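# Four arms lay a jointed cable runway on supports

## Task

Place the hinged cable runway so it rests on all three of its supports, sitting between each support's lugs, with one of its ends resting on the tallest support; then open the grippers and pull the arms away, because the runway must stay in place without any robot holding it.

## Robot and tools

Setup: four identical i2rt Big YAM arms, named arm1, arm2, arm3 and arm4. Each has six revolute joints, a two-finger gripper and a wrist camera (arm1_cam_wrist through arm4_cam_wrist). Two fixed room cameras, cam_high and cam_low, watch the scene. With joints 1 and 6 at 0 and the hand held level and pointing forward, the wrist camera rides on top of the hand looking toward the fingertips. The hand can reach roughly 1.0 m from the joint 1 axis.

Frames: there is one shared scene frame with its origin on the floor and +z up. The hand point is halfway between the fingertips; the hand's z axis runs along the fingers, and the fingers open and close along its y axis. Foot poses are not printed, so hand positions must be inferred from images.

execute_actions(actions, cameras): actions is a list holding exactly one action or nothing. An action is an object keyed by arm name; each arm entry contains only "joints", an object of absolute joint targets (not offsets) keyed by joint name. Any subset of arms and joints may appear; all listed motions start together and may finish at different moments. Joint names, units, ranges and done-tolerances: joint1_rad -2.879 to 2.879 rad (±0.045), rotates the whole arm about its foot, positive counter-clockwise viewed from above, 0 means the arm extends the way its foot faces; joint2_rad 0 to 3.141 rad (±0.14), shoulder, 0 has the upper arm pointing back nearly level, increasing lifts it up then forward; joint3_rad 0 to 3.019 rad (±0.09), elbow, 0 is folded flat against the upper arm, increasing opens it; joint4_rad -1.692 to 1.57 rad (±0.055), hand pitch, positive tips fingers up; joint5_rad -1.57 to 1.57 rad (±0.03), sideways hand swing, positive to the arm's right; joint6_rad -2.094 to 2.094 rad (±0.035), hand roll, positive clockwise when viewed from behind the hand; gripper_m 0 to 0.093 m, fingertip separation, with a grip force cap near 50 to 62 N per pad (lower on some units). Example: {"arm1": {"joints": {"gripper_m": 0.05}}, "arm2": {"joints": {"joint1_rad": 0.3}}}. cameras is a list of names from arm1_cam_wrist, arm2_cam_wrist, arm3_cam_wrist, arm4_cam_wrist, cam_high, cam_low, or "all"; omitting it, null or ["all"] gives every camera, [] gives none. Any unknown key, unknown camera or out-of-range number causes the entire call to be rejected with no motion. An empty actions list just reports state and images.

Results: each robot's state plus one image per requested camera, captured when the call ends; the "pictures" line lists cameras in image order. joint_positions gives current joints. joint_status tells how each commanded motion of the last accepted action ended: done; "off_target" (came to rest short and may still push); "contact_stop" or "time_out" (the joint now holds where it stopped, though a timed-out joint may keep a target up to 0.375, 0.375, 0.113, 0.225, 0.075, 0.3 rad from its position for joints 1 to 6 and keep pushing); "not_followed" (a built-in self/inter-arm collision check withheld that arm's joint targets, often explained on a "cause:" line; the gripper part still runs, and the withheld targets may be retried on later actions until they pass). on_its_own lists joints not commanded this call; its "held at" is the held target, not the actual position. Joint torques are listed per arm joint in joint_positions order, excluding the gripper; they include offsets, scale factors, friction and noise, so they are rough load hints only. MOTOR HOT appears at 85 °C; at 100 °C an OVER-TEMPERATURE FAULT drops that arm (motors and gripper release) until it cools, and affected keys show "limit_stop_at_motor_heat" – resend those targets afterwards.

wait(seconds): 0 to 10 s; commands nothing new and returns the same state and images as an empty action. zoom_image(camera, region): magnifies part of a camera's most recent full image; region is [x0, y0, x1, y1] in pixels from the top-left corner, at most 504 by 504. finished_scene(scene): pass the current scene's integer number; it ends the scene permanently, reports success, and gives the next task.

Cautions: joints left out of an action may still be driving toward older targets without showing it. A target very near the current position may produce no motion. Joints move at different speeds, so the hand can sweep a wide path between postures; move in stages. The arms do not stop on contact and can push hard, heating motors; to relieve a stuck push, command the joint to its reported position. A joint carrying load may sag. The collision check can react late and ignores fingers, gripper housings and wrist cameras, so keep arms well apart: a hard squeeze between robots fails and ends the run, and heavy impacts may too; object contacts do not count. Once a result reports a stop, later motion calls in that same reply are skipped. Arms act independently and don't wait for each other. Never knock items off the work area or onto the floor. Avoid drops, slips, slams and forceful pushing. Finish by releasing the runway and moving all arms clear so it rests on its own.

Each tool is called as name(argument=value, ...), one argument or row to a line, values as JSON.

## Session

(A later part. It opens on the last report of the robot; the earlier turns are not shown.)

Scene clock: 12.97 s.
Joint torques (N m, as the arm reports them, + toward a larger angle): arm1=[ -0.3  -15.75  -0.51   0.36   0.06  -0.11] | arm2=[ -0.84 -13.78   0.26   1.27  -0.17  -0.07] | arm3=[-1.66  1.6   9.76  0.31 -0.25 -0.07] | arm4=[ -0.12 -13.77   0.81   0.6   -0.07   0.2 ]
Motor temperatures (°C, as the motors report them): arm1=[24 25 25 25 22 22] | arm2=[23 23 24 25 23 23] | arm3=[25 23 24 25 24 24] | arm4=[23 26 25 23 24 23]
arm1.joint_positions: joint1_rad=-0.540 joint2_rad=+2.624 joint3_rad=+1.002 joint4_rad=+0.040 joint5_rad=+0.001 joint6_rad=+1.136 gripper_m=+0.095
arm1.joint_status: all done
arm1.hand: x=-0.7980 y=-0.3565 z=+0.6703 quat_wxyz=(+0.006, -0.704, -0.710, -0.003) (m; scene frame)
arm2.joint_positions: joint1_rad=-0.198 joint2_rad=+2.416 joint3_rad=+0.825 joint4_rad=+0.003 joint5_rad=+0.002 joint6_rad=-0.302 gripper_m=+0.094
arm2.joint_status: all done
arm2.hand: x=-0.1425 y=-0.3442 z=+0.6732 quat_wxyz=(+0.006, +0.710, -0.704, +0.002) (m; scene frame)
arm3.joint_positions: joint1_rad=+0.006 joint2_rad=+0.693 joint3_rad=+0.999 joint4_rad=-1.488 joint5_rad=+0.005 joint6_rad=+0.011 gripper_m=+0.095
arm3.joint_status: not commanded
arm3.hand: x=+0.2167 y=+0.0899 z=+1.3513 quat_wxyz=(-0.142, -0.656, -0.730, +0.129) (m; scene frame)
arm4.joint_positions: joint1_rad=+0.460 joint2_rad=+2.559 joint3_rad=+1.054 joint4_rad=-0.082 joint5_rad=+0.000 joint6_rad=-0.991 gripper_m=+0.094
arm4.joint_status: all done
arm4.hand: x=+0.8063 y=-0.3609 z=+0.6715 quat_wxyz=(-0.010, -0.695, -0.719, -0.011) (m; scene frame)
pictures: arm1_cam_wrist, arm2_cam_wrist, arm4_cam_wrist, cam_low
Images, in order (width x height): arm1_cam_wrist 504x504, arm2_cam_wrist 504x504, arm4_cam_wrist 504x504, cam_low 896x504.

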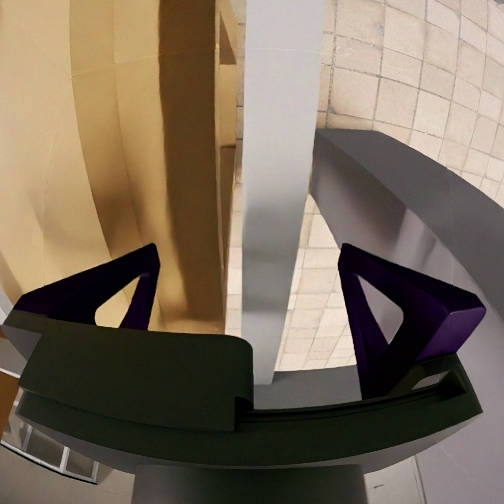

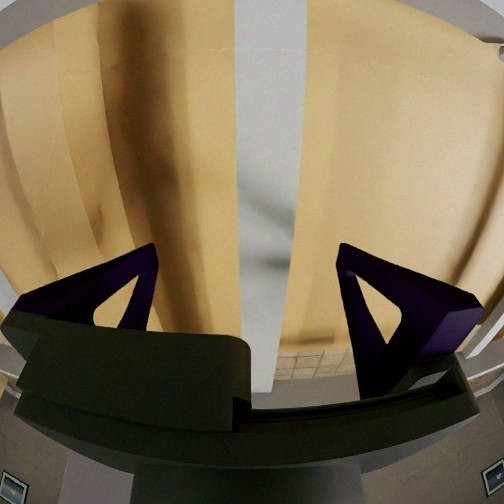

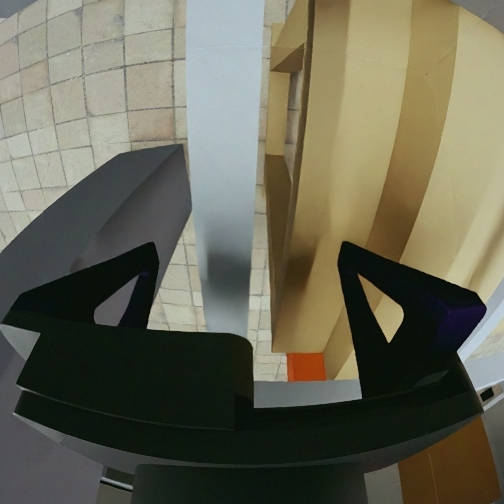

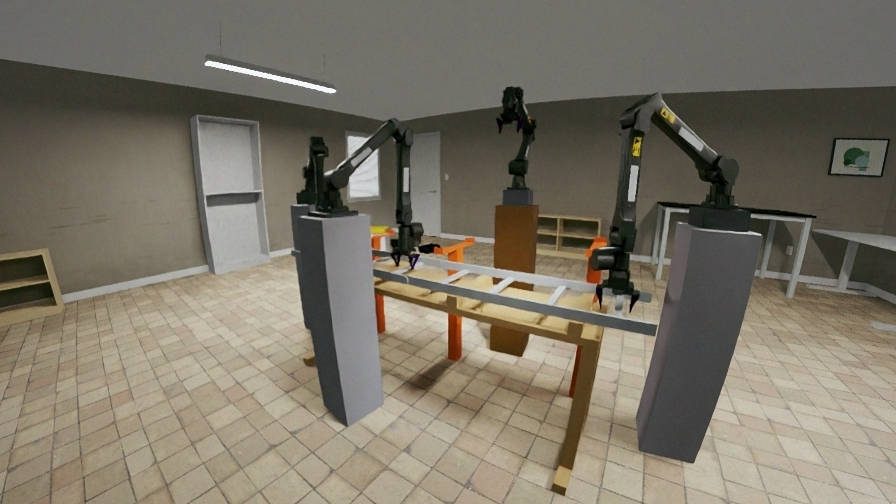

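execute_actions(
  actions=[
    {"arm1":{"joints":{"joint2_rad":2.707,"joint3_rad":1.026,"joint4_rad":0.105}},"arm2":{"joints":{"joint2_rad":2.509,"joint3_rad":0.839,"joint4_rad":0.10}},"arm4":{"joints":{"joint2_rad":2.635,"joint3_rad":1.08,"joint4_rad":-0.015}}},
  ],
  cameras=["arm1_cam_wrist","arm2_cam_wrist","arm4_cam_wrist","cam_low"],
)

Scene clock: 18.37 s.
Joint torques (N m, as the arm reports them, + toward a larger angle): arm1=[ -0.33 -14.98  -1.28   0.69   0.06  -0.1 ] | arm2=[ -0.83 -12.87  -0.6    1.32  -0.17  -0.07] | arm3=[-1.61  1.56  9.77  0.31 -0.24 -0.06] | arm4=[ -0.07 -13.62   0.04   0.79  -0.08   0.21]
Motor temperatures (°C, as the motors report them): arm1=[24 26 25 25 22 22] | arm2=[23 24 23 25 23 23] | arm3=[25 23 25 25 24 24] | arm4=[23 27 25 23 24 23]
arm1.joint_positions: joint1_rad=-0.540 joint2_rad=+2.702 joint3_rad=+1.027 joint4_rad=+0.098 joint5_rad=+0.001 joint6_rad=+1.136 gripper_m=+0.095
arm1.joint_status: all done
arm1.hand: x=-0.8064 y=-0.3524 z=+0.6432 quat_wxyz=(+0.003, -0.704, -0.710, -0.004) (m; scene frame)
arm2.joint_positions: joint1_rad=-0.198 joint2_rad=+2.505 joint3_rad=+0.838 joint4_rad=+0.090 joint5_rad=+0.002 joint6_rad=-0.302 gripper_m=+0.094
arm2.joint_status: all done
arm2.hand: x=-0.1453 y=-0.3530 z=+0.6449 quat_wxyz=(+0.000, +0.710, -0.704, -0.001) (m; scene frame)
arm3.joint_positions: joint1_rad=+0.006 joint2_rad=+0.693 joint3_rad=+0.999 joint4_rad=-1.488 joint5_rad=+0.005 joint6_rad=+0.011 gripper_m=+0.095
arm3.joint_status: not commanded
arm3.hand: x=+0.2167 y=+0.0899 z=+1.3513 quat_wxyz=(-0.142, -0.656, -0.730, +0.129) (m; scene frame)
arm4.joint_positions: joint1_rad=+0.460 joint2_rad=+2.632 joint3_rad=+1.081 joint4_rad=-0.028 joint5_rad=+0.000 joint6_rad=-0.991 gripper_m=+0.094
arm4.joint_status: all done
arm4.hand: x=+0.8112 y=-0.3579 z=+0.6448 quat_wxyz=(-0.009, -0.695, -0.719, -0.007) (m; scene frame)
pictures: arm1_cam_wrist, arm2_cam_wrist, arm4_cam_wrist, cam_low
Images, in order (width x height): arm1_cam_wrist 504x504, arm2_cam_wrist 504x504, arm4_cam_wrist 504x504, cam_low 896x504.

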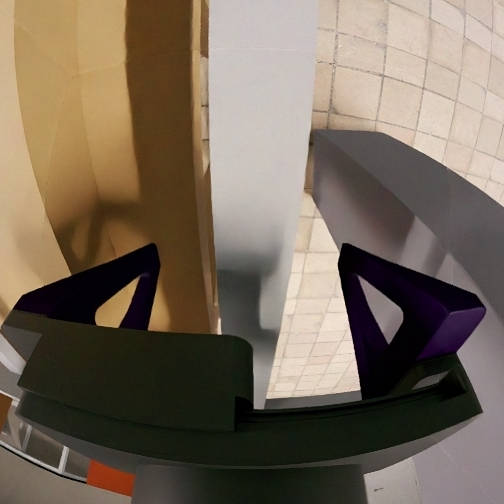

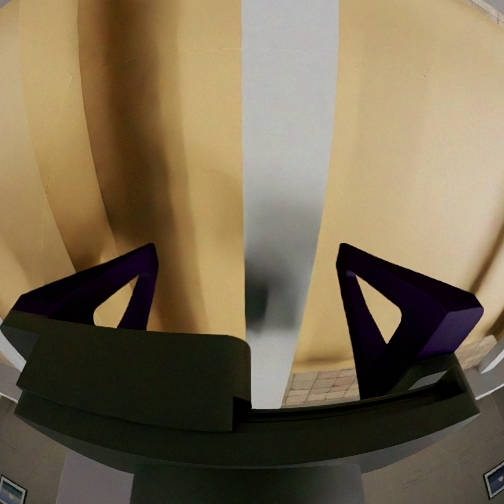

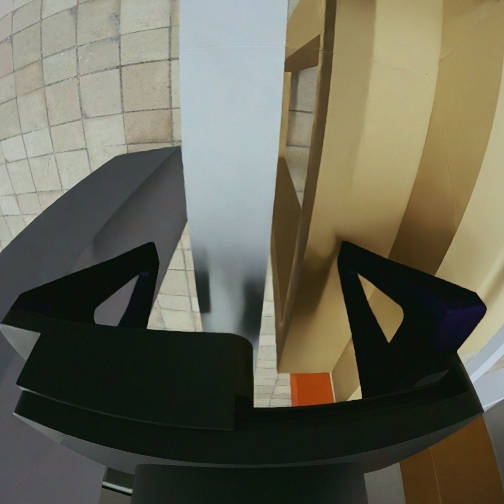

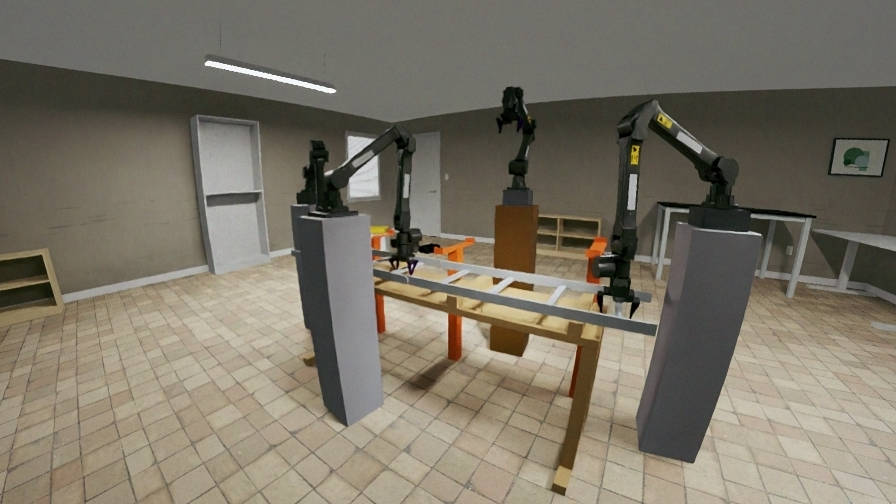

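execute_actions(
  actions=[
    {"arm1":{"joints":{"gripper_m":0.0}},"arm2":{"joints":{"gripper_m":0.0}},"arm4":{"joints":{"gripper_m":0.0}}},
  ],
  cameras=["arm1_cam_wrist","arm2_cam_wrist","arm4_cam_wrist","cam_low"],
)

Scene clock: 19.17 s.
Joint torques (N m, as the arm reports them, + toward a larger angle): arm1=[ -0.16 -14.72  -1.17   0.66   0.01  -0.25] | arm2=[  1.02 -12.94  -1.01   1.22  -0.9    0.12] | arm3=[-1.59  1.44  9.76  0.32 -0.25 -0.06] | arm4=[ -0.29 -13.23   0.55   0.78   0.23  -0.1 ]
Motor temperatures (°C, as the motors report them): arm1=[24 26 25 25 22 22] | arm2=[23 24 23 25 23 23] | arm3=[25 23 25 25 24 24] | arm4=[23 27 25 23 24 23]
arm1.joint_positions: joint1_rad=-0.540 joint2_rad=+2.702 joint3_rad=+1.025 joint4_rad=+0.099 joint5_rad=+0.002 joint6_rad=+1.152 gripper_m=+0.024
arm1.joint_status: gripper_m off_target (ended at +0.024, target +0.000)
arm1.hand: x=-0.8078 y=-0.3523 z=+0.6431 quat_wxyz=(+0.004, -0.709, -0.705, -0.003) (m; scene frame)
arm2.joint_positions: joint1_rad=-0.220 joint2_rad=+2.506 joint3_rad=+0.842 joint4_rad=+0.096 joint5_rad=+0.020 joint6_rad=-0.325 gripper_m=+0.024
arm2.joint_status: gripper_m off_target (ended at +0.024, target +0.000)
arm2.hand: x=-0.1343 y=-0.3528 z=+0.6444 quat_wxyz=(-0.008, +0.711, -0.704, +0.005) (m; scene frame)
arm3.joint_positions: joint1_rad=+0.006 joint2_rad=+0.693 joint3_rad=+0.999 joint4_rad=-1.488 joint5_rad=+0.005 joint6_rad=+0.011 gripper_m=+0.095
arm3.joint_status: not commanded
arm3.hand: x=+0.2167 y=+0.0899 z=+1.3513 quat_wxyz=(-0.142, -0.656, -0.730, +0.129) (m; scene frame)
arm4.joint_positions: joint1_rad=+0.462 joint2_rad=+2.634 joint3_rad=+1.073 joint4_rad=-0.028 joint5_rad=-0.007 joint6_rad=-0.964 gripper_m=+0.024
arm4.joint_status: gripper_m off_target (ended at +0.024, target +0.000)
arm4.hand: x=+0.8172 y=-0.3558 z=+0.6441 quat_wxyz=(-0.013, -0.704, -0.710, -0.011) (m; scene frame)
pictures: arm1_cam_wrist, arm2_cam_wrist, arm4_cam_wrist, cam_low
Images, in order (width x height): arm1_cam_wrist 504x504, arm2_cam_wrist 504x504, arm4_cam_wrist 504x504, cam_low 896x504.

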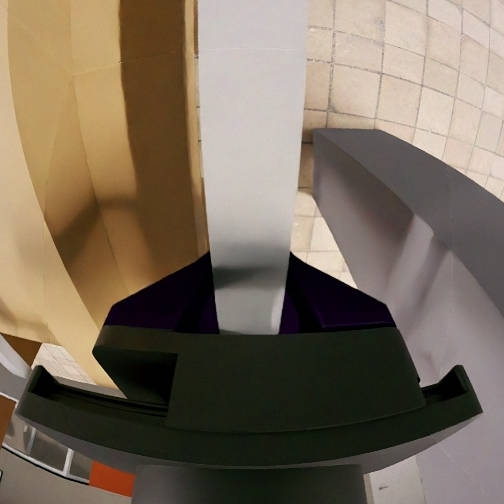

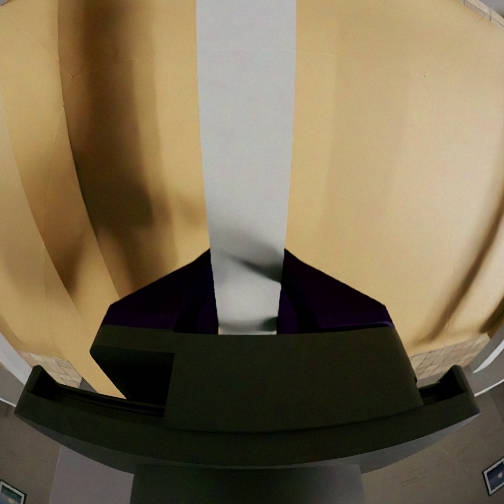

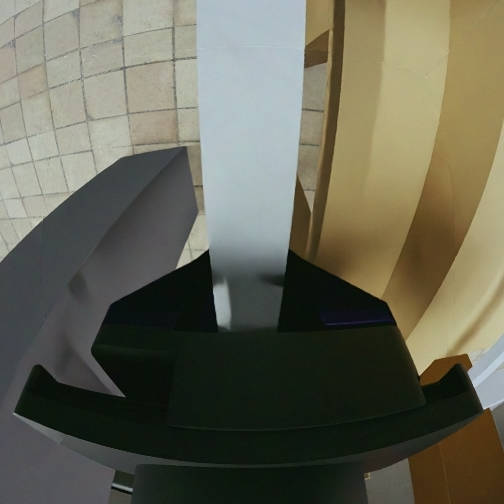

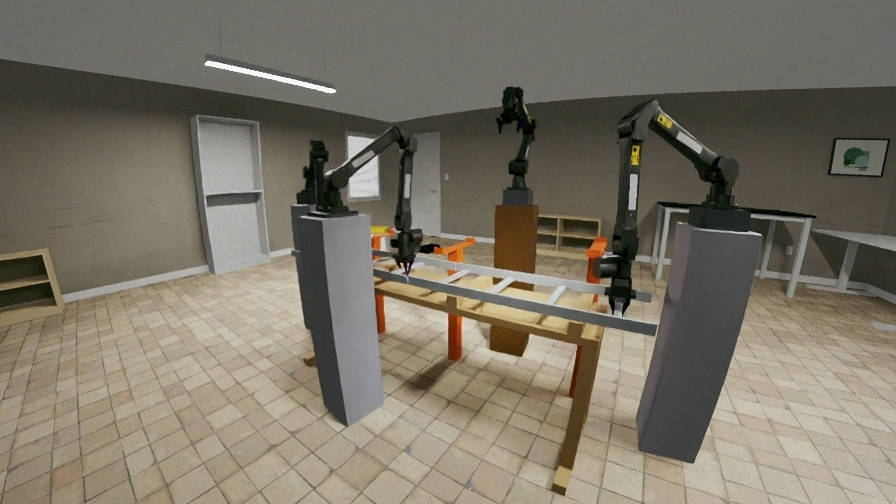

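execute_actions(
  actions=[
    {"arm1":{"joints":{"joint2_rad":2.42,"joint3_rad":0.878,"joint4_rad":-0.035}},"arm2":{"joints":{"joint1_rad":-0.22,"joint2_rad":2.19,"joint3_rad":0.735,"joint4_rad":-0.125,"joint6_rad":-0.325}},"arm4":{"joints":{"joint2_rad":2.358,"joint3_rad":0.945,"joint4_rad":-0.16}}},
  ],
  cameras=["cam_high","cam_low"],
)

Scene clock: 21.77 s.
Joint torques (N m, as the arm reports them, + toward a larger angle): arm1=[  0.07 -17.08  -0.45   0.09  -0.43  -0.22] | arm2=[ -0.23 -20.92  -2.12  -0.98  -0.02   0.03] | arm3=[-1.69  1.58  9.79  0.33 -0.24 -0.06] | arm4=[ -0.03 -17.13  -0.02  -0.69  -0.11  -0.07]
Motor temperatures (°C, as the motors report them): arm1=[24 26 24 25 23 22] | arm2=[23 24 23 25 23 23] | arm3=[25 23 25 25 24 24] | arm4=[23 27 25 23 24 23]
arm1.joint_positions: joint1_rad=-0.544 joint2_rad=+2.456 joint3_rad=+0.881 joint4_rad=-0.030 joint5_rad=+0.015 joint6_rad=+1.148 gripper_m=+0.024
arm1.joint_status: all done
arm1.hand: x=-0.8128 y=-0.3548 z=+0.7288 quat_wxyz=(+0.014, -0.709, -0.705, +0.007) (m; scene frame)
arm2.joint_positions: joint1_rad=-0.220 joint2_rad=+2.302 joint3_rad=+0.766 joint4_rad=-0.069 joint5_rad=-0.002 joint6_rad=-0.329 gripper_m=+0.024
arm2.joint_status: joint4_rad time_out (moved -0.165 of -0.221); the others done
arm2.on_its_own: joint4_rad reads -0.069 and still pushes toward -0.125 since a time_out
arm2.hand: x=-0.1382 y=-0.3540 z=+0.7096 quat_wxyz=(+0.014, +0.712, -0.702, +0.003) (m; scene frame)
arm3.joint_positions: joint1_rad=+0.006 joint2_rad=+0.693 joint3_rad=+0.999 joint4_rad=-1.488 joint5_rad=+0.005 joint6_rad=+0.011 gripper_m=+0.095
arm3.joint_status: not commanded
arm3.hand: x=+0.2167 y=+0.0899 z=+1.3513 quat_wxyz=(-0.142, -0.656, -0.730, +0.129) (m; scene frame)
arm4.joint_positions: joint1_rad=+0.460 joint2_rad=+2.419 joint3_rad=+0.955 joint4_rad=-0.134 joint5_rad=+0.001 joint6_rad=-0.967 gripper_m=+0.024
arm4.joint_status: all done
arm4.hand: x=+0.8148 y=-0.3536 z=+0.7210 quat_wxyz=(-0.010, -0.703, -0.711, -0.016) (m; scene frame)
pictures: cam_high, cam_low
Images, in order (width x height): cam_high 896x504, cam_low 896x504.

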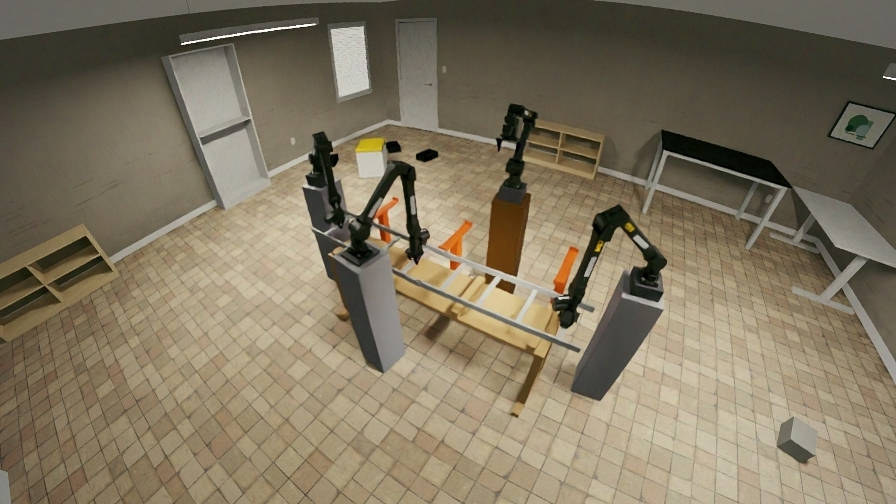

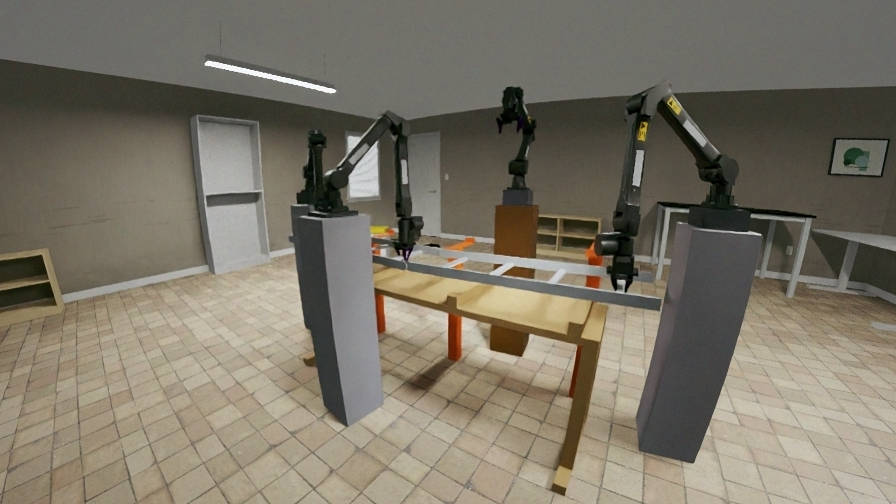

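execute_actions(
  actions=[
    {"arm1":{"joints":{"joint2_rad":2.10,"joint3_rad":0.77,"joint4_rad":-0.21}},"arm2":{"joints":{"joint2_rad":1.81,"joint3_rad":0.67,"joint4_rad":-0.36}},"arm4":{"joints":{"joint2_rad":2.04,"joint3_rad":0.85,"joint4_rad":-0.34}}},
  ],
  cameras=[],
)

execute_actions(
  actions=[
    {"arm1":{"joints":{"joint2_rad":1.81,"joint3_rad":0.71,"joint4_rad":-0.445}},"arm2":{"joints":{"joint2_rad":1.51,"joint3_rad":0.66,"joint4_rad":-0.645}},"arm4":{"joints":{"joint2_rad":1.78,"joint3_rad":0.81,"joint4_rad":-0.555}}},
  ],
  cameras=["cam_high","cam_low"],
)

Scene clock: 23.47 s.
Joint torques (N m, as the arm reports them, + toward a larger angle): arm1=[  0.48 -16.36   2.72   0.35  -0.15  -0.15] | arm2=[ -0.21 -19.25   2.88  -0.47  -0.34   0.04] | arm3=[-1.65  1.6   9.78  0.33 -0.26 -0.06] | arm4=[ -0.33 -16.37   3.88  -0.35  -0.03  -0.06]
Motor temperatures (°C, as the motors report them): arm1=[24 26 24 25 23 22] | arm2=[23 24 23 25 23 23] | arm3=[25 23 25 25 24 24] | arm4=[23 27 25 23 24 23]
arm1.joint_positions: joint1_rad=-0.548 joint2_rad=+2.140 joint3_rad=+0.758 joint4_rad=-0.210 joint5_rad=+0.007 joint6_rad=+1.141 gripper_m=+0.024
arm1.joint_status: all done
arm1.hand: x=-0.8116 y=-0.3565 z=+0.8308 quat_wxyz=(+0.009, -0.708, -0.706, +0.001) (m; scene frame)
arm2.joint_positions: joint1_rad=-0.220 joint2_rad=+1.926 joint3_rad=+0.667 joint4_rad=-0.318 joint5_rad=+0.006 joint6_rad=-0.331 gripper_m=+0.024
arm2.joint_status: all done
arm2.hand: x=-0.1358 y=-0.3528 z=+0.8224 quat_wxyz=(+0.000, +0.713, -0.701, +0.000) (m; scene frame)
arm3.joint_positions: joint1_rad=+0.006 joint2_rad=+0.693 joint3_rad=+0.999 joint4_rad=-1.488 joint5_rad=+0.005 joint6_rad=+0.011 gripper_m=+0.095
arm3.joint_status: not commanded
arm3.hand: x=+0.2167 y=+0.0899 z=+1.3513 quat_wxyz=(-0.142, -0.656, -0.730, +0.129) (m; scene frame)
arm4.joint_positions: joint1_rad=+0.462 joint2_rad=+2.106 joint3_rad=+0.837 joint4_rad=-0.326 joint5_rad=-0.001 joint6_rad=-0.967 gripper_m=+0.024
arm4.joint_status: all done
arm4.hand: x=+0.8169 y=-0.3516 z=+0.8277 quat_wxyz=(-0.011, -0.702, -0.712, -0.015) (m; scene frame)
pictures: none
No camera images: the call's "cameras" was empty. Leave "cameras" out to get every camera's image.

Scene clock: 25.70 s.
Joint torques (N m, as the arm reports them, + toward a larger angle): arm1=[  1.32 -14.45   4.28   0.08  -0.41  -0.02] | arm2=[ -0.15 -17.25   5.53  -1.    -0.29   0.08] | arm3=[-1.68  1.59  9.8   0.3  -0.24 -0.06] | arm4=[ -0.46 -14.88   5.68  -0.43   0.06  -0.06]
Motor temperatures (°C, as the motors report them): arm1=[24 26 24 25 23 22] | arm2=[23 25 23 25 23 23] | arm3=[25 23 25 25 24 24] | arm4=[23 27 25 23 24 23]
arm1.joint_positions: joint1_rad=-0.559 joint2_rad=+1.842 joint3_rad=+0.708 joint4_rad=-0.439 joint5_rad=+0.015 joint6_rad=+1.128 gripper_m=+0.024
arm1.joint_status: all done
arm1.hand: x=-0.8144 y=-0.3621 z=+0.9239 quat_wxyz=(-0.001, -0.708, -0.707, +0.002) (m; scene frame)
arm2.joint_positions: joint1_rad=-0.220 joint2_rad=+1.619 joint3_rad=+0.654 joint4_rad=-0.586 joint5_rad=+0.005 joint6_rad=-0.335 gripper_m=+0.024
arm2.joint_status: joint4_rad time_out (moved -0.268 of -0.327); the others done
arm2.on_its_own: joint4_rad reads -0.586 and still pushes toward -0.645 since a time_out
arm2.hand: x=-0.1367 y=-0.3564 z=+0.9154 quat_wxyz=(-0.011, +0.714, -0.700, -0.006) (m; scene frame)
arm3.joint_positions: joint1_rad=+0.006 joint2_rad=+0.693 joint3_rad=+0.999 joint4_rad=-1.488 joint5_rad=+0.005 joint6_rad=+0.011 gripper_m=+0.095
arm3.joint_status: not commanded
arm3.hand: x=+0.2167 y=+0.0899 z=+1.3513 quat_wxyz=(-0.142, -0.656, -0.730, +0.129) (m; scene frame)
arm4.joint_positions: joint1_rad=+0.465 joint2_rad=+1.841 joint3_rad=+0.802 joint4_rad=-0.535 joint5_rad=-0.003 joint6_rad=-0.967 gripper_m=+0.024
arm4.joint_status: all done
arm4.hand: x=+0.8163 y=-0.3520 z=+0.9189 quat_wxyz=(-0.010, -0.702, -0.713, -0.004) (m; scene frame)
pictures: cam_high, cam_low
Images, in order (width x height): cam_high 896x504, cam_low 896x504.

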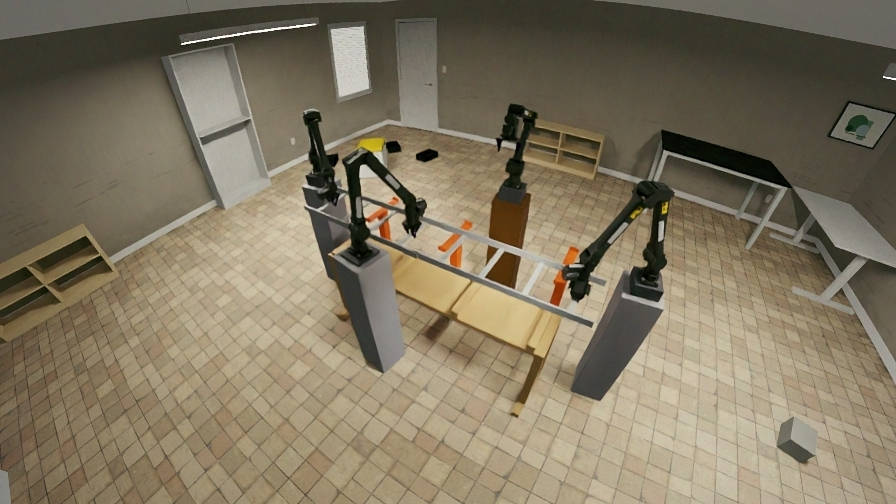

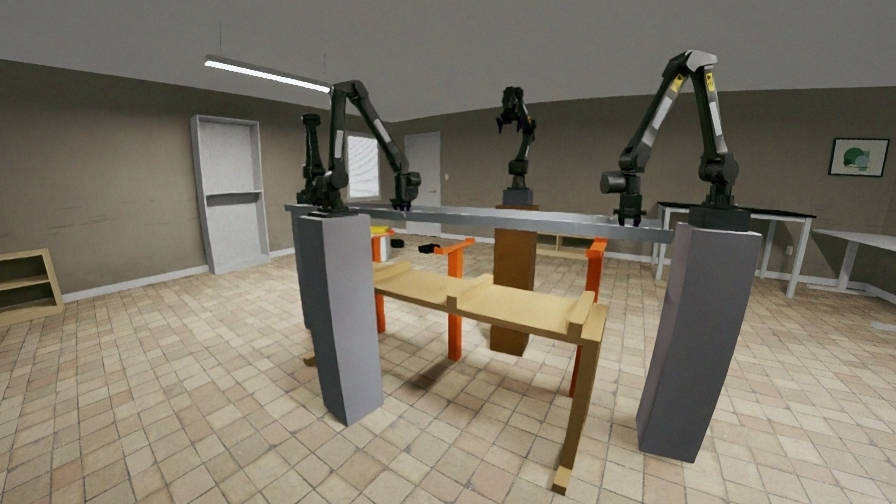

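execute_actions(
  actions=[
    {"arm1":{"joints":{"joint1_rad":-0.003,"joint2_rad":1.765,"joint3_rad":0.63,"joint4_rad":-0.40,"joint6_rad":1.67}},"arm2":{"joints":{"joint1_rad":-0.111,"joint2_rad":1.80,"joint3_rad":1.215,"joint4_rad":-0.83,"joint6_rad":-0.22}},"arm4":{"joints":{"joint1_rad":0.025,"joint2_rad":1.665,"joint3_rad":0.625,"joint4_rad":-0.46,"joint6_rad":-1.40}}},
  ],
)

Scene clock: 28.77 s.
Joint torques (N m, as the arm reports them, + toward a larger angle): arm1=[  1.23 -14.74   4.27   0.02  -0.72  -0.04] | arm2=[ -0.16 -28.58  10.91  -1.96   0.21   0.  ] | arm3=[-1.68  1.5   9.78  0.32 -0.25 -0.06] | arm4=[ -0.6  -12.91   5.3   -0.49   0.45  -0.02]
Motor temperatures (°C, as the motors report them): arm1=[24 26 24 25 23 22] | arm2=[23 25 24 25 23 23] | arm3=[25 23 25 25 24 24] | arm4=[23 27 25 23 24 23]
arm1.joint_positions: joint1_rad=-0.025 joint2_rad=+1.814 joint3_rad=+0.622 joint4_rad=-0.393 joint5_rad=+0.024 joint6_rad=+1.670 gripper_m=+0.024
arm1.joint_status: all done
arm1.hand: x=-0.8133 y=-0.1850 z=+0.9212 quat_wxyz=(-0.004, -0.710, -0.704, +0.008) (m; scene frame)
arm2.joint_positions: joint1_rad=-0.111 joint2_rad=+1.974 joint3_rad=+1.148 joint4_rad=-0.745 joint5_rad=-0.007 joint6_rad=-0.220 gripper_m=+0.024
arm2.joint_status: joint2_rad time_out (moved +0.355 of +0.181); joint4_rad time_out (moved -0.159 of -0.244); the others done
arm2.on_its_own: joint2_rad reads +1.974 and still pushes toward +1.800 since a time_out; joint4_rad reads -0.745 and still pushes toward -0.830 since a time_out
arm2.hand: x=-0.1405 y=-0.1878 z=+0.8967 quat_wxyz=(+0.000, +0.712, -0.702, -0.006) (m; scene frame)
arm3.joint_positions: joint1_rad=+0.006 joint2_rad=+0.693 joint3_rad=+0.999 joint4_rad=-1.488 joint5_rad=+0.005 joint6_rad=+0.011 gripper_m=+0.095
arm3.joint_status: not commanded
arm3.hand: x=+0.2167 y=+0.0899 z=+1.3513 quat_wxyz=(-0.142, -0.656, -0.730, +0.129) (m; scene frame)
arm4.joint_positions: joint1_rad=+0.030 joint2_rad=+1.730 joint3_rad=+0.613 joint4_rad=-0.439 joint5_rad=-0.012 joint6_rad=-1.390 gripper_m=+0.024
arm4.joint_status: all done
arm4.hand: x=+0.8123 y=-0.1910 z=+0.9200 quat_wxyz=(-0.009, -0.705, -0.709, +0.006) (m; scene frame)
pictures: arm1_cam_wrist, arm2_cam_wrist, arm3_cam_wrist, arm4_cam_wrist, cam_high, cam_low
Images, in order (width x height): arm1_cam_wrist 504x504, arm2_cam_wrist 504x504, arm3_cam_wrist 504x504, arm4_cam_wrist 504x504, cam_high 896x504, cam_low 896x504.

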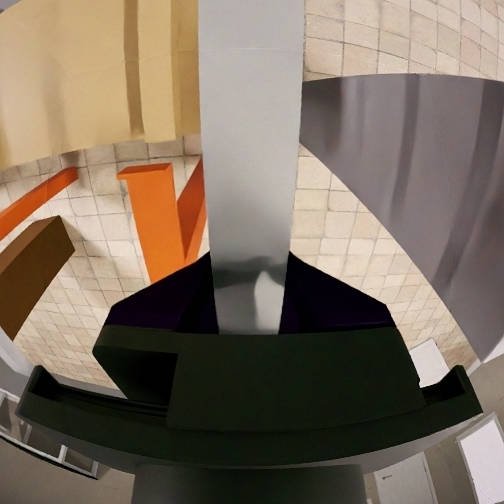

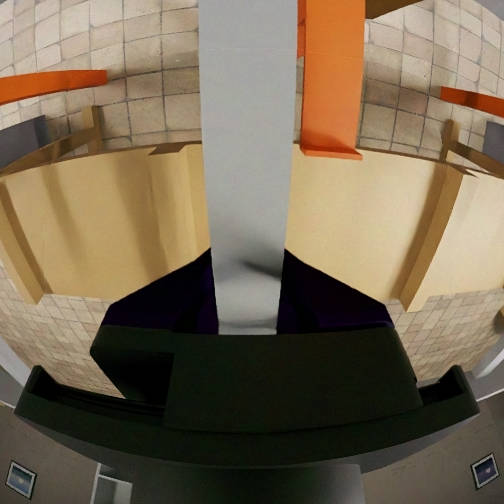

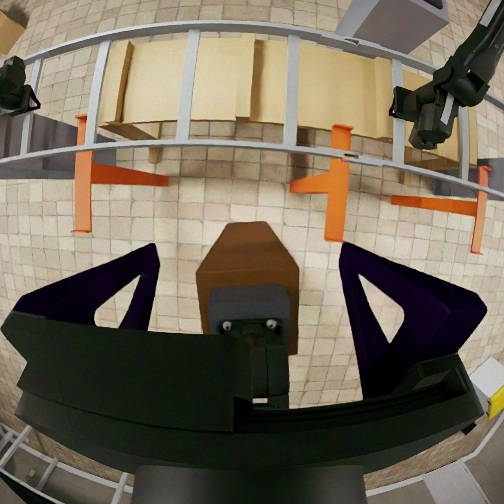

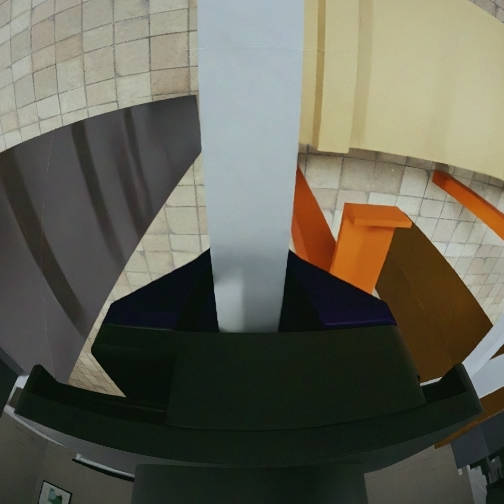

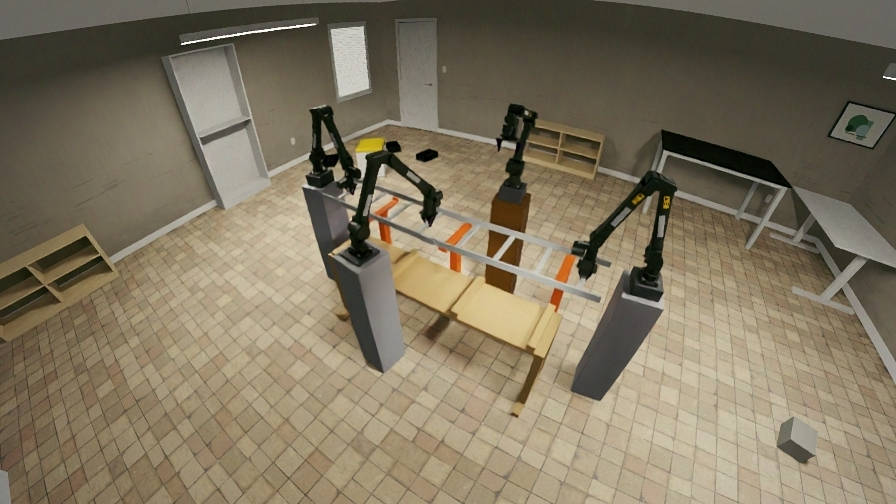

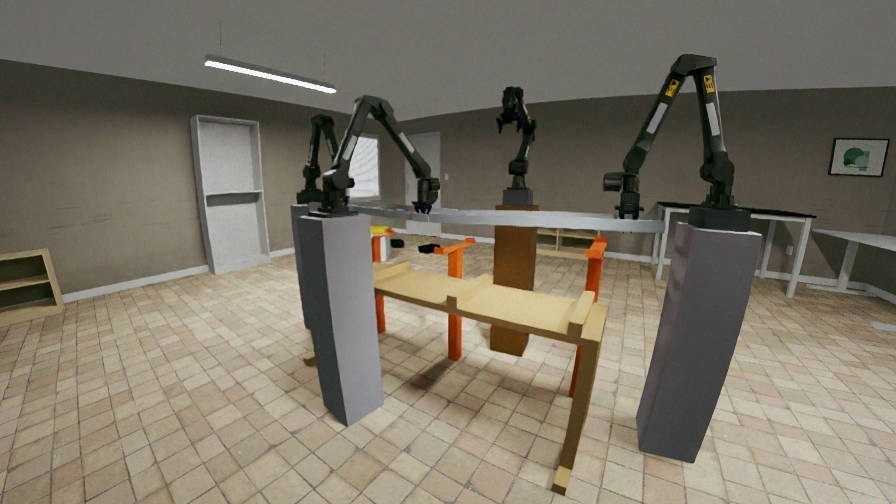

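execute_actions(
  actions=[
    {"arm3":{"joints":{"joint1_rad":-0.196,"joint2_rad":1.966,"joint3_rad":1.29,"joint4_rad":-0.89,"joint6_rad":-0.09}}},
  ],
  cameras=["arm3_cam_wrist","cam_high"],
)

Scene clock: 30.90 s.
Joint torques (N m, as the arm reports them, + toward a larger angle): arm1=[  1.19 -14.7    4.25   0.02  -0.72  -0.03] | arm2=[ -0.03 -28.5   10.93  -1.96   0.21  -0.01] | arm3=[ -1.39 -13.07   8.57   0.69  -0.18  -0.06] | arm4=[ -0.59 -12.9    5.33  -0.45   0.46  -0.02]
Motor temperatures (°C, as the motors report them): arm1=[24 26 24 25 23 22] | arm2=[23 26 25 25 23 23] | arm3=[25 23 26 25 24 24] | arm4=[23 27 25 23 24 23]
arm1.joint_positions: joint1_rad=-0.025 joint2_rad=+1.814 joint3_rad=+0.622 joint4_rad=-0.393 joint5_rad=+0.024 joint6_rad=+1.670 gripper_m=+0.024
arm1.joint_status: not commanded
arm1.hand: x=-0.8133 y=-0.1850 z=+0.9212 quat_wxyz=(-0.004, -0.710, -0.704, +0.008) (m; scene frame)
arm2.joint_positions: joint1_rad=-0.111 joint2_rad=+1.974 joint3_rad=+1.148 joint4_rad=-0.745 joint5_rad=-0.007 joint6_rad=-0.220 gripper_m=+0.024
arm2.joint_status: not commanded
arm2.on_its_own: joint2_rad reads +1.974 and still pushes toward +1.800 since a time_out; joint4_rad reads -0.745 and still pushes toward -0.830 since a time_out
arm2.hand: x=-0.1405 y=-0.1878 z=+0.8967 quat_wxyz=(+0.000, +0.712, -0.702, -0.006) (m; scene frame)
arm3.joint_positions: joint1_rad=-0.194 joint2_rad=+1.963 joint3_rad=+1.275 joint4_rad=-0.904 joint5_rad=+0.003 joint6_rad=-0.079 gripper_m=+0.095
arm3.joint_status: all done
arm3.hand: x=+0.1470 y=-0.1976 z=+1.0052 quat_wxyz=(+0.009, -0.708, -0.706, -0.006) (m; scene frame)
arm4.joint_positions: joint1_rad=+0.030 joint2_rad=+1.730 joint3_rad=+0.613 joint4_rad=-0.439 joint5_rad=-0.012 joint6_rad=-1.390 gripper_m=+0.024
arm4.joint_status: not commanded
arm4.hand: x=+0.8123 y=-0.1910 z=+0.9200 quat_wxyz=(-0.009, -0.705, -0.709, +0.006) (m; scene frame)
pictures: arm3_cam_wrist, cam_high
Images, in order (width x height): arm3_cam_wrist 504x504, cam_high 896x504.

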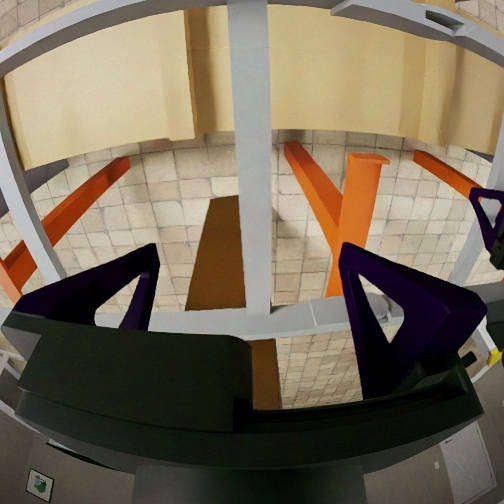

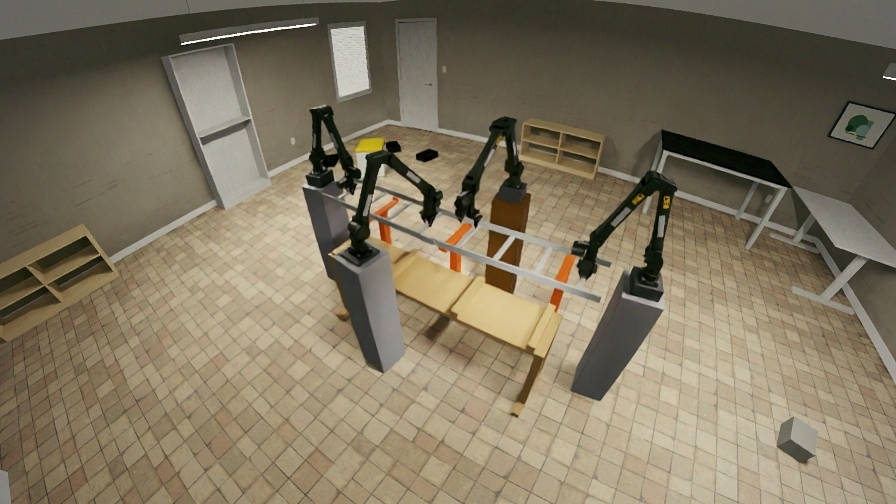

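execute_actions(
  actions=[
    {"arm3":{"joints":{"joint2_rad":2.135,"joint3_rad":1.262,"joint4_rad":-0.68}}},
  ],
  cameras=["arm3_cam_wrist"],
)

execute_actions(
  actions=[
    {"arm3":{"joints":{"gripper_m":0}}},
  ],
  cameras=["arm3_cam_wrist"],
)

Scene clock: 32.07 s.
Joint torques (N m, as the arm reports them, + toward a larger angle): arm1=[  1.23 -14.67   4.27   0.03  -0.72  -0.03] | arm2=[ -0.29 -28.41  10.91  -1.97   0.21  -0.01] | arm3=[ -1.33 -14.92   6.97   0.74  -0.19  -0.06] | arm4=[ -0.56 -12.98   5.3   -0.49   0.46  -0.03]
Motor temperatures (°C, as the motors report them): arm1=[24 26 24 25 23 22] | arm2=[23 26 25 25 23 23] | arm3=[25 23 25 25 24 24] | arm4=[23 27 25 23 24 23]
arm1.joint_positions: joint1_rad=-0.025 joint2_rad=+1.814 joint3_rad=+0.622 joint4_rad=-0.393 joint5_rad=+0.024 joint6_rad=+1.670 gripper_m=+0.024
arm1.joint_status: not commanded
arm1.hand: x=-0.8133 y=-0.1850 z=+0.9212 quat_wxyz=(-0.004, -0.710, -0.704, +0.008) (m; scene frame)
arm2.joint_positions: joint1_rad=-0.111 joint2_rad=+1.974 joint3_rad=+1.148 joint4_rad=-0.745 joint5_rad=-0.007 joint6_rad=-0.220 gripper_m=+0.024
arm2.joint_status: not commanded
arm2.on_its_own: joint2_rad reads +1.974 and still pushes toward +1.800 since a time_out; joint4_rad reads -0.745 and still pushes toward -0.830 since a time_out
arm2.hand: x=-0.1405 y=-0.1878 z=+0.8967 quat_wxyz=(+0.000, +0.712, -0.702, -0.006) (m; scene frame)
arm3.joint_positions: joint1_rad=-0.194 joint2_rad=+2.146 joint3_rad=+1.251 joint4_rad=-0.695 joint5_rad=+0.003 joint6_rad=-0.079 gripper_m=+0.095
arm3.joint_status: all done
arm3.hand: x=+0.1469 y=-0.1971 z=+0.9063 quat_wxyz=(+0.008, -0.708, -0.707, -0.006) (m; scene frame)
arm4.joint_positions: joint1_rad=+0.030 joint2_rad=+1.730 joint3_rad=+0.613 joint4_rad=-0.439 joint5_rad=-0.012 joint6_rad=-1.390 gripper_m=+0.024
arm4.joint_status: not commanded
arm4.hand: x=+0.8123 y=-0.1910 z=+0.9200 quat_wxyz=(-0.009, -0.705, -0.709, +0.006) (m; scene frame)
pictures: arm3_cam_wrist
Images, in order (width x height): arm3_cam_wrist 504x504.

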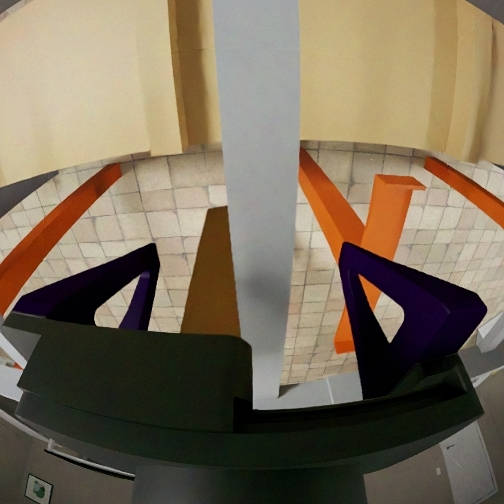

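Scene clock: 32.80 s.
Joint torques (N m, as the arm reports them, + toward a larger angle): arm1=[  1.04 -14.55   4.3   -0.03  -0.75  -0.03] | arm2=[ -0.39 -28.51  10.92  -2.03   0.22   0.  ] | arm3=[ -0.78 -15.03   6.91   0.66  -0.55   0.16] | arm4=[ -0.6  -12.96   5.33  -0.51   0.46  -0.02]
Motor temperatures (°C, as the motors report them): arm1=[24 26 24 25 23 22] | arm2=[23 26 25 25 23 23] | arm3=[25 23 25 25 24 24] | arm4=[23 27 25 23 24 23]
arm1.joint_positions: joint1_rad=-0.025 joint2_rad=+1.814 joint3_rad=+0.622 joint4_rad=-0.393 joint5_rad=+0.024 joint6_rad=+1.670 gripper_m=+0.024
arm1.joint_status: not commanded
arm1.hand: x=-0.8132 y=-0.1851 z=+0.9214 quat_wxyz=(-0.004, -0.710, -0.704, +0.008) (m; scene frame)
arm2.joint_positions: joint1_rad=-0.112 joint2_rad=+1.974 joint3_rad=+1.148 joint4_rad=-0.745 joint5_rad=-0.007 joint6_rad=-0.220 gripper_m=+0.024
arm2.joint_status: not commanded
arm2.on_its_own: joint2_rad reads +1.974 and still pushes toward +1.800 since a time_out; joint4_rad reads -0.745 and still pushes toward -0.830 since a time_out
arm2.hand: x=-0.1400 y=-0.1880 z=+0.8967 quat_wxyz=(+0.000, +0.712, -0.702, -0.006) (m; scene frame)
arm3.joint_positions: joint1_rad=-0.201 joint2_rad=+2.146 joint3_rad=+1.251 joint4_rad=-0.692 joint5_rad=+0.013 joint6_rad=-0.098 gripper_m=+0.025
arm3.joint_status: gripper_m off_target (ended at +0.025, target +0.000)
arm3.hand: x=+0.1414 y=-0.1974 z=+0.9063 quat_wxyz=(+0.011, -0.704, -0.711, -0.002) (m; scene frame)
arm4.joint_positions: joint1_rad=+0.030 joint2_rad=+1.730 joint3_rad=+0.613 joint4_rad=-0.439 joint5_rad=-0.012 joint6_rad=-1.390 gripper_m=+0.024
arm4.joint_status: not commanded
arm4.hand: x=+0.8123 y=-0.1911 z=+0.9200 quat_wxyz=(-0.009, -0.705, -0.709, +0.007) (m; scene frame)
pictures: arm3_cam_wrist
Images, in order (width x height): arm3_cam_wrist 504x504.

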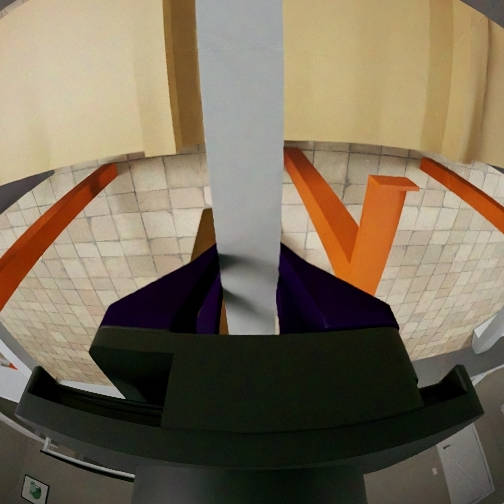

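execute_actions(
  actions=[
    {"arm3":{"joints":{"joint2_rad":2.03}},"arm2":{"joints":{"joint2_rad":1.86,"joint4_rad":-0.76}}},
  ],
  cameras=[],
)

execute_actions(
  actions=[
    {"arm3":{"joints":{"joint2_rad":2.0}},"arm2":{"joints":{"joint2_rad":1.95,"gripper_m":0.093}}},
  ],
  cameras=["arm3_cam_wrist","cam_low"],
)

Scene clock: 33.63 s.
Joint torques (N m, as the arm reports them, + toward a larger angle): arm1=[  1.21 -14.61   4.28   0.05  -0.35  -0.04] | arm2=[ -0.05 -24.45  10.91   0.12   0.28   0.  ] | arm3=[ -0.74 -21.91   7.51   0.3   -0.55   0.16] | arm4=[ -0.67 -12.78   5.31  -0.51   0.01  -0.02]
Motor temperatures (°C, as the motors report them): arm1=[24 26 24 25 23 22] | arm2=[23 26 25 25 23 23] | arm3=[25 23 25 25 24 24] | arm4=[23 27 25 23 24 23]
arm1.joint_positions: joint1_rad=-0.025 joint2_rad=+1.814 joint3_rad=+0.622 joint4_rad=-0.393 joint5_rad=+0.013 joint6_rad=+1.670 gripper_m=+0.024
arm1.joint_status: not commanded
arm1.hand: x=-0.8134 y=-0.1832 z=+0.9213 quat_wxyz=(+0.000, -0.711, -0.704, +0.004) (m; scene frame)
arm2.joint_positions: joint1_rad=-0.112 joint2_rad=+1.979 joint3_rad=+1.148 joint4_rad=-0.734 joint5_rad=-0.008 joint6_rad=-0.220 gripper_m=+0.024
arm2.joint_status: all done
arm2.hand: x=-0.1399 y=-0.1860 z=+0.8946 quat_wxyz=(-0.002, +0.712, -0.702, -0.009) (m; scene frame)
arm3.joint_positions: joint1_rad=-0.201 joint2_rad=+2.141 joint3_rad=+1.244 joint4_rad=-0.685 joint5_rad=+0.013 joint6_rad=-0.098 gripper_m=+0.025
arm3.joint_status: all done
arm3.hand: x=+0.1414 y=-0.1967 z=+0.9074 quat_wxyz=(+0.010, -0.703, -0.711, +0.000) (m; scene frame)
arm4.joint_positions: joint1_rad=+0.030 joint2_rad=+1.730 joint3_rad=+0.613 joint4_rad=-0.439 joint5_rad=-0.002 joint6_rad=-1.390 gripper_m=+0.024
arm4.joint_status: not commanded
arm4.hand: x=+0.8120 y=-0.1895 z=+0.9199 quat_wxyz=(-0.005, -0.706, -0.709, +0.004) (m; scene frame)
pictures: none
No camera images: the call's "cameras" was empty. Leave "cameras" out to get every camera's image.

Scene clock: 34.50 s.
Joint torques (N m, as the arm reports them, + toward a larger angle): arm1=[ -0.69 -14.74   4.18  -0.21   0.39  -0.24] | arm2=[ -0.13 -15.53   8.37   0.77   0.08   0.  ] | arm3=[ -0.41 -25.32   8.99  -0.98  -0.34   0.2 ] | arm4=[  0.68 -12.82   5.29  -0.22  -1.12   0.12]
Motor temperatures (°C, as the motors report them): arm1=[24 26 25 25 23 22] | arm2=[23 26 25 25 23 23] | arm3=[25 24 25 25 24 24] | arm4=[23 27 25 23 24 23]
arm1.joint_positions: joint1_rad=-0.003 joint2_rad=+1.814 joint3_rad=+0.624 joint4_rad=-0.388 joint5_rad=-0.009 joint6_rad=+1.690 gripper_m=+0.024
arm1.joint_status: not commanded
arm1.hand: x=-0.8123 y=-0.1723 z=+0.9216 quat_wxyz=(+0.007, -0.710, -0.704, -0.006) (m; scene frame)
arm2.joint_positions: joint1_rad=-0.112 joint2_rad=+1.949 joint3_rad=+1.190 joint4_rad=-0.753 joint5_rad=-0.004 joint6_rad=-0.220 gripper_m=+0.093
arm2.joint_status: all done
arm2.hand: x=-0.1344 y=-0.1644 z=+0.9203 quat_wxyz=(-0.025, +0.711, -0.702, -0.021) (m; scene frame)
arm3.joint_positions: joint1_rad=-0.205 joint2_rad=+2.161 joint3_rad=+1.223 joint4_rad=-0.659 joint5_rad=+0.007 joint6_rad=-0.103 gripper_m=+0.025
arm3.joint_status: joint2_rad off_target (ended at +2.161, target +2.000)
arm3.hand: x=+0.1417 y=-0.1862 z=+0.8927 quat_wxyz=(+0.012, -0.703, -0.711, -0.007) (m; scene frame)
arm4.joint_positions: joint1_rad=+0.013 joint2_rad=+1.728 joint3_rad=+0.613 joint4_rad=-0.445 joint5_rad=+0.022 joint6_rad=-1.403 gripper_m=+0.024
arm4.joint_status: not commanded
arm4.hand: x=+0.8115 y=-0.1797 z=+0.9205 quat_wxyz=(+0.004, -0.707, -0.707, -0.005) (m; scene frame)
pictures: arm3_cam_wrist, cam_low
Images, in order (width x height): arm3_cam_wrist 504x504, cam_low 896x504.

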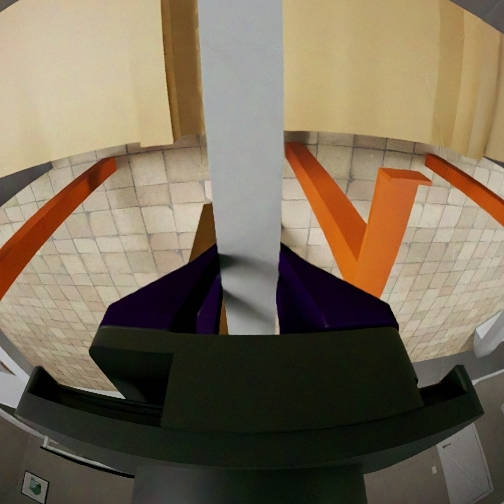

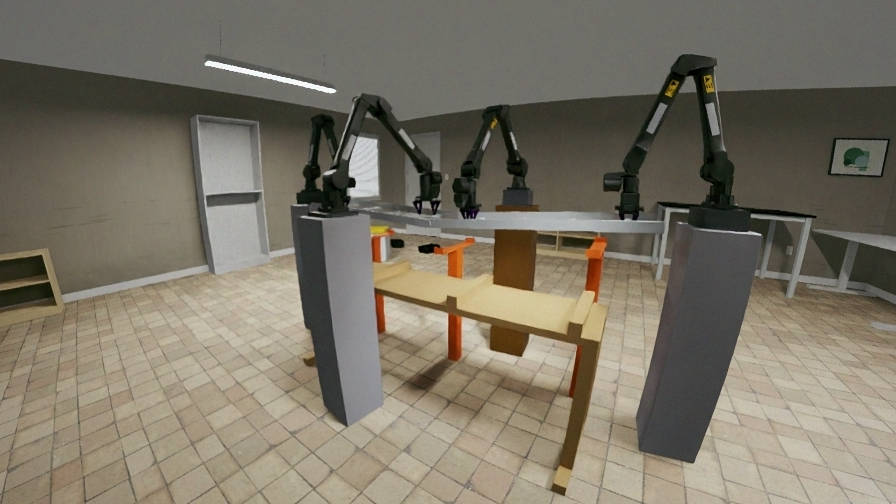

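execute_actions(
  actions=[
    {"arm1":{"joints":{"joint1_rad":0.232,"joint2_rad":1.79,"joint3_rad":0.68,"joint4_rad":-0.42,"joint6_rad":1.90}},"arm2":{"joints":{"joint2_rad":0.9,"joint3_rad":0.9,"joint4_rad":-1.3}},"arm3":{"joints":{"joint1_rad":-0.235,"joint2_rad":1.76,"joint3_rad":0.945,"joint4_rad":-0.61,"joint6_rad":-0.13}},"arm4":{"joints":{"joint1_rad":-0.225,"joint6_rad":-1.65}}},
  ],
  cameras=["cam_high"],
)

execute_actions(
  actions=[
    {"arm1":{"joints":{"joint1_rad":0.433,"joint2_rad":1.84,"joint3_rad":0.78,"joint4_rad":-0.465,"joint6_rad":2.09}},"arm3":{"joints":{"joint1_rad":-0.27,"joint2_rad":1.70,"joint3_rad":0.685,"joint4_rad":-0.45,"joint6_rad":-0.16}},"arm4":{"joints":{"joint1_rad":-0.492,"joint2_rad":1.70,"joint3_rad":0.675,"joint4_rad":-0.48,"joint6_rad":-1.92}}},
  ],
)

Scene clock: 37.20 s.
Joint torques (N m, as the arm reports them, + toward a larger angle): arm1=[ -2.9  -15.69   4.6   -0.78   0.56  -0.54] | arm2=[-0.11 -2.31  9.66  1.25  0.09 -0.01] | arm3=[ -1.29 -23.58   6.75  -2.37  -0.66   0.14] | arm4=[  2.36 -11.39   5.64  -0.12  -1.13   0.38]
Motor temperatures (°C, as the motors report them): arm1=[24 26 25 25 23 22] | arm2=[23 26 26 25 23 23] | arm3=[25 24 25 25 24 24] | arm4=[23 27 25 23 25 23]
arm1.joint_positions: joint1_rad=+0.258 joint2_rad=+1.845 joint3_rad=+0.671 joint4_rad=-0.396 joint5_rad=-0.014 joint6_rad=+1.950 gripper_m=+0.024
arm1.joint_status: joint6_rad off_target (ended at +1.950, target +1.900); the others done
arm1.hand: x=-0.8157 y=-0.0843 z=+0.9197 quat_wxyz=(+0.007, -0.709, -0.705, -0.009) (m; scene frame)
arm2.joint_positions: joint1_rad=-0.112 joint2_rad=+0.896 joint3_rad=+0.893 joint4_rad=-1.292 joint5_rad=-0.004 joint6_rad=-0.220 gripper_m=+0.093
arm2.joint_status: all done
arm2.hand: x=-0.1807 y=-0.3906 z=+1.2008 quat_wxyz=(-0.116, +0.705, -0.695, -0.080) (m; scene frame)
arm3.joint_positions: joint1_rad=-0.234 joint2_rad=+1.940 joint3_rad=+0.927 joint4_rad=-0.559 joint5_rad=+0.017 joint6_rad=-0.136 gripper_m=+0.025
arm3.joint_status: joint2_rad time_out (moved -0.221 of -0.401); the others done
arm3.on_its_own: joint2_rad reads +1.940 and still pushes toward +1.760 since a time_out
arm3.hand: x=+0.1358 y=-0.1000 z=+0.9284 quat_wxyz=(+0.008, -0.701, -0.713, +0.005) (m; scene frame)
arm4.joint_positions: joint1_rad=-0.260 joint2_rad=+1.708 joint3_rad=+0.610 joint4_rad=-0.448 joint5_rad=+0.023 joint6_rad=-1.676 gripper_m=+0.024
arm4.joint_status: all done
arm4.hand: x=+0.8079 y=-0.0927 z=+0.9252 quat_wxyz=(+0.009, -0.707, -0.707, -0.004) (m; scene frame)
pictures: cam_high
Images, in order (width x height): cam_high 896x504.

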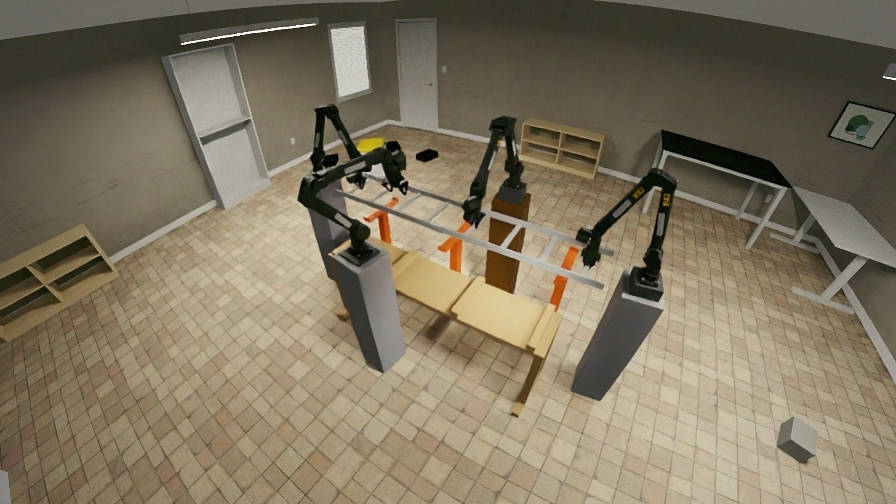

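not run: a stop came earlier in this reply.


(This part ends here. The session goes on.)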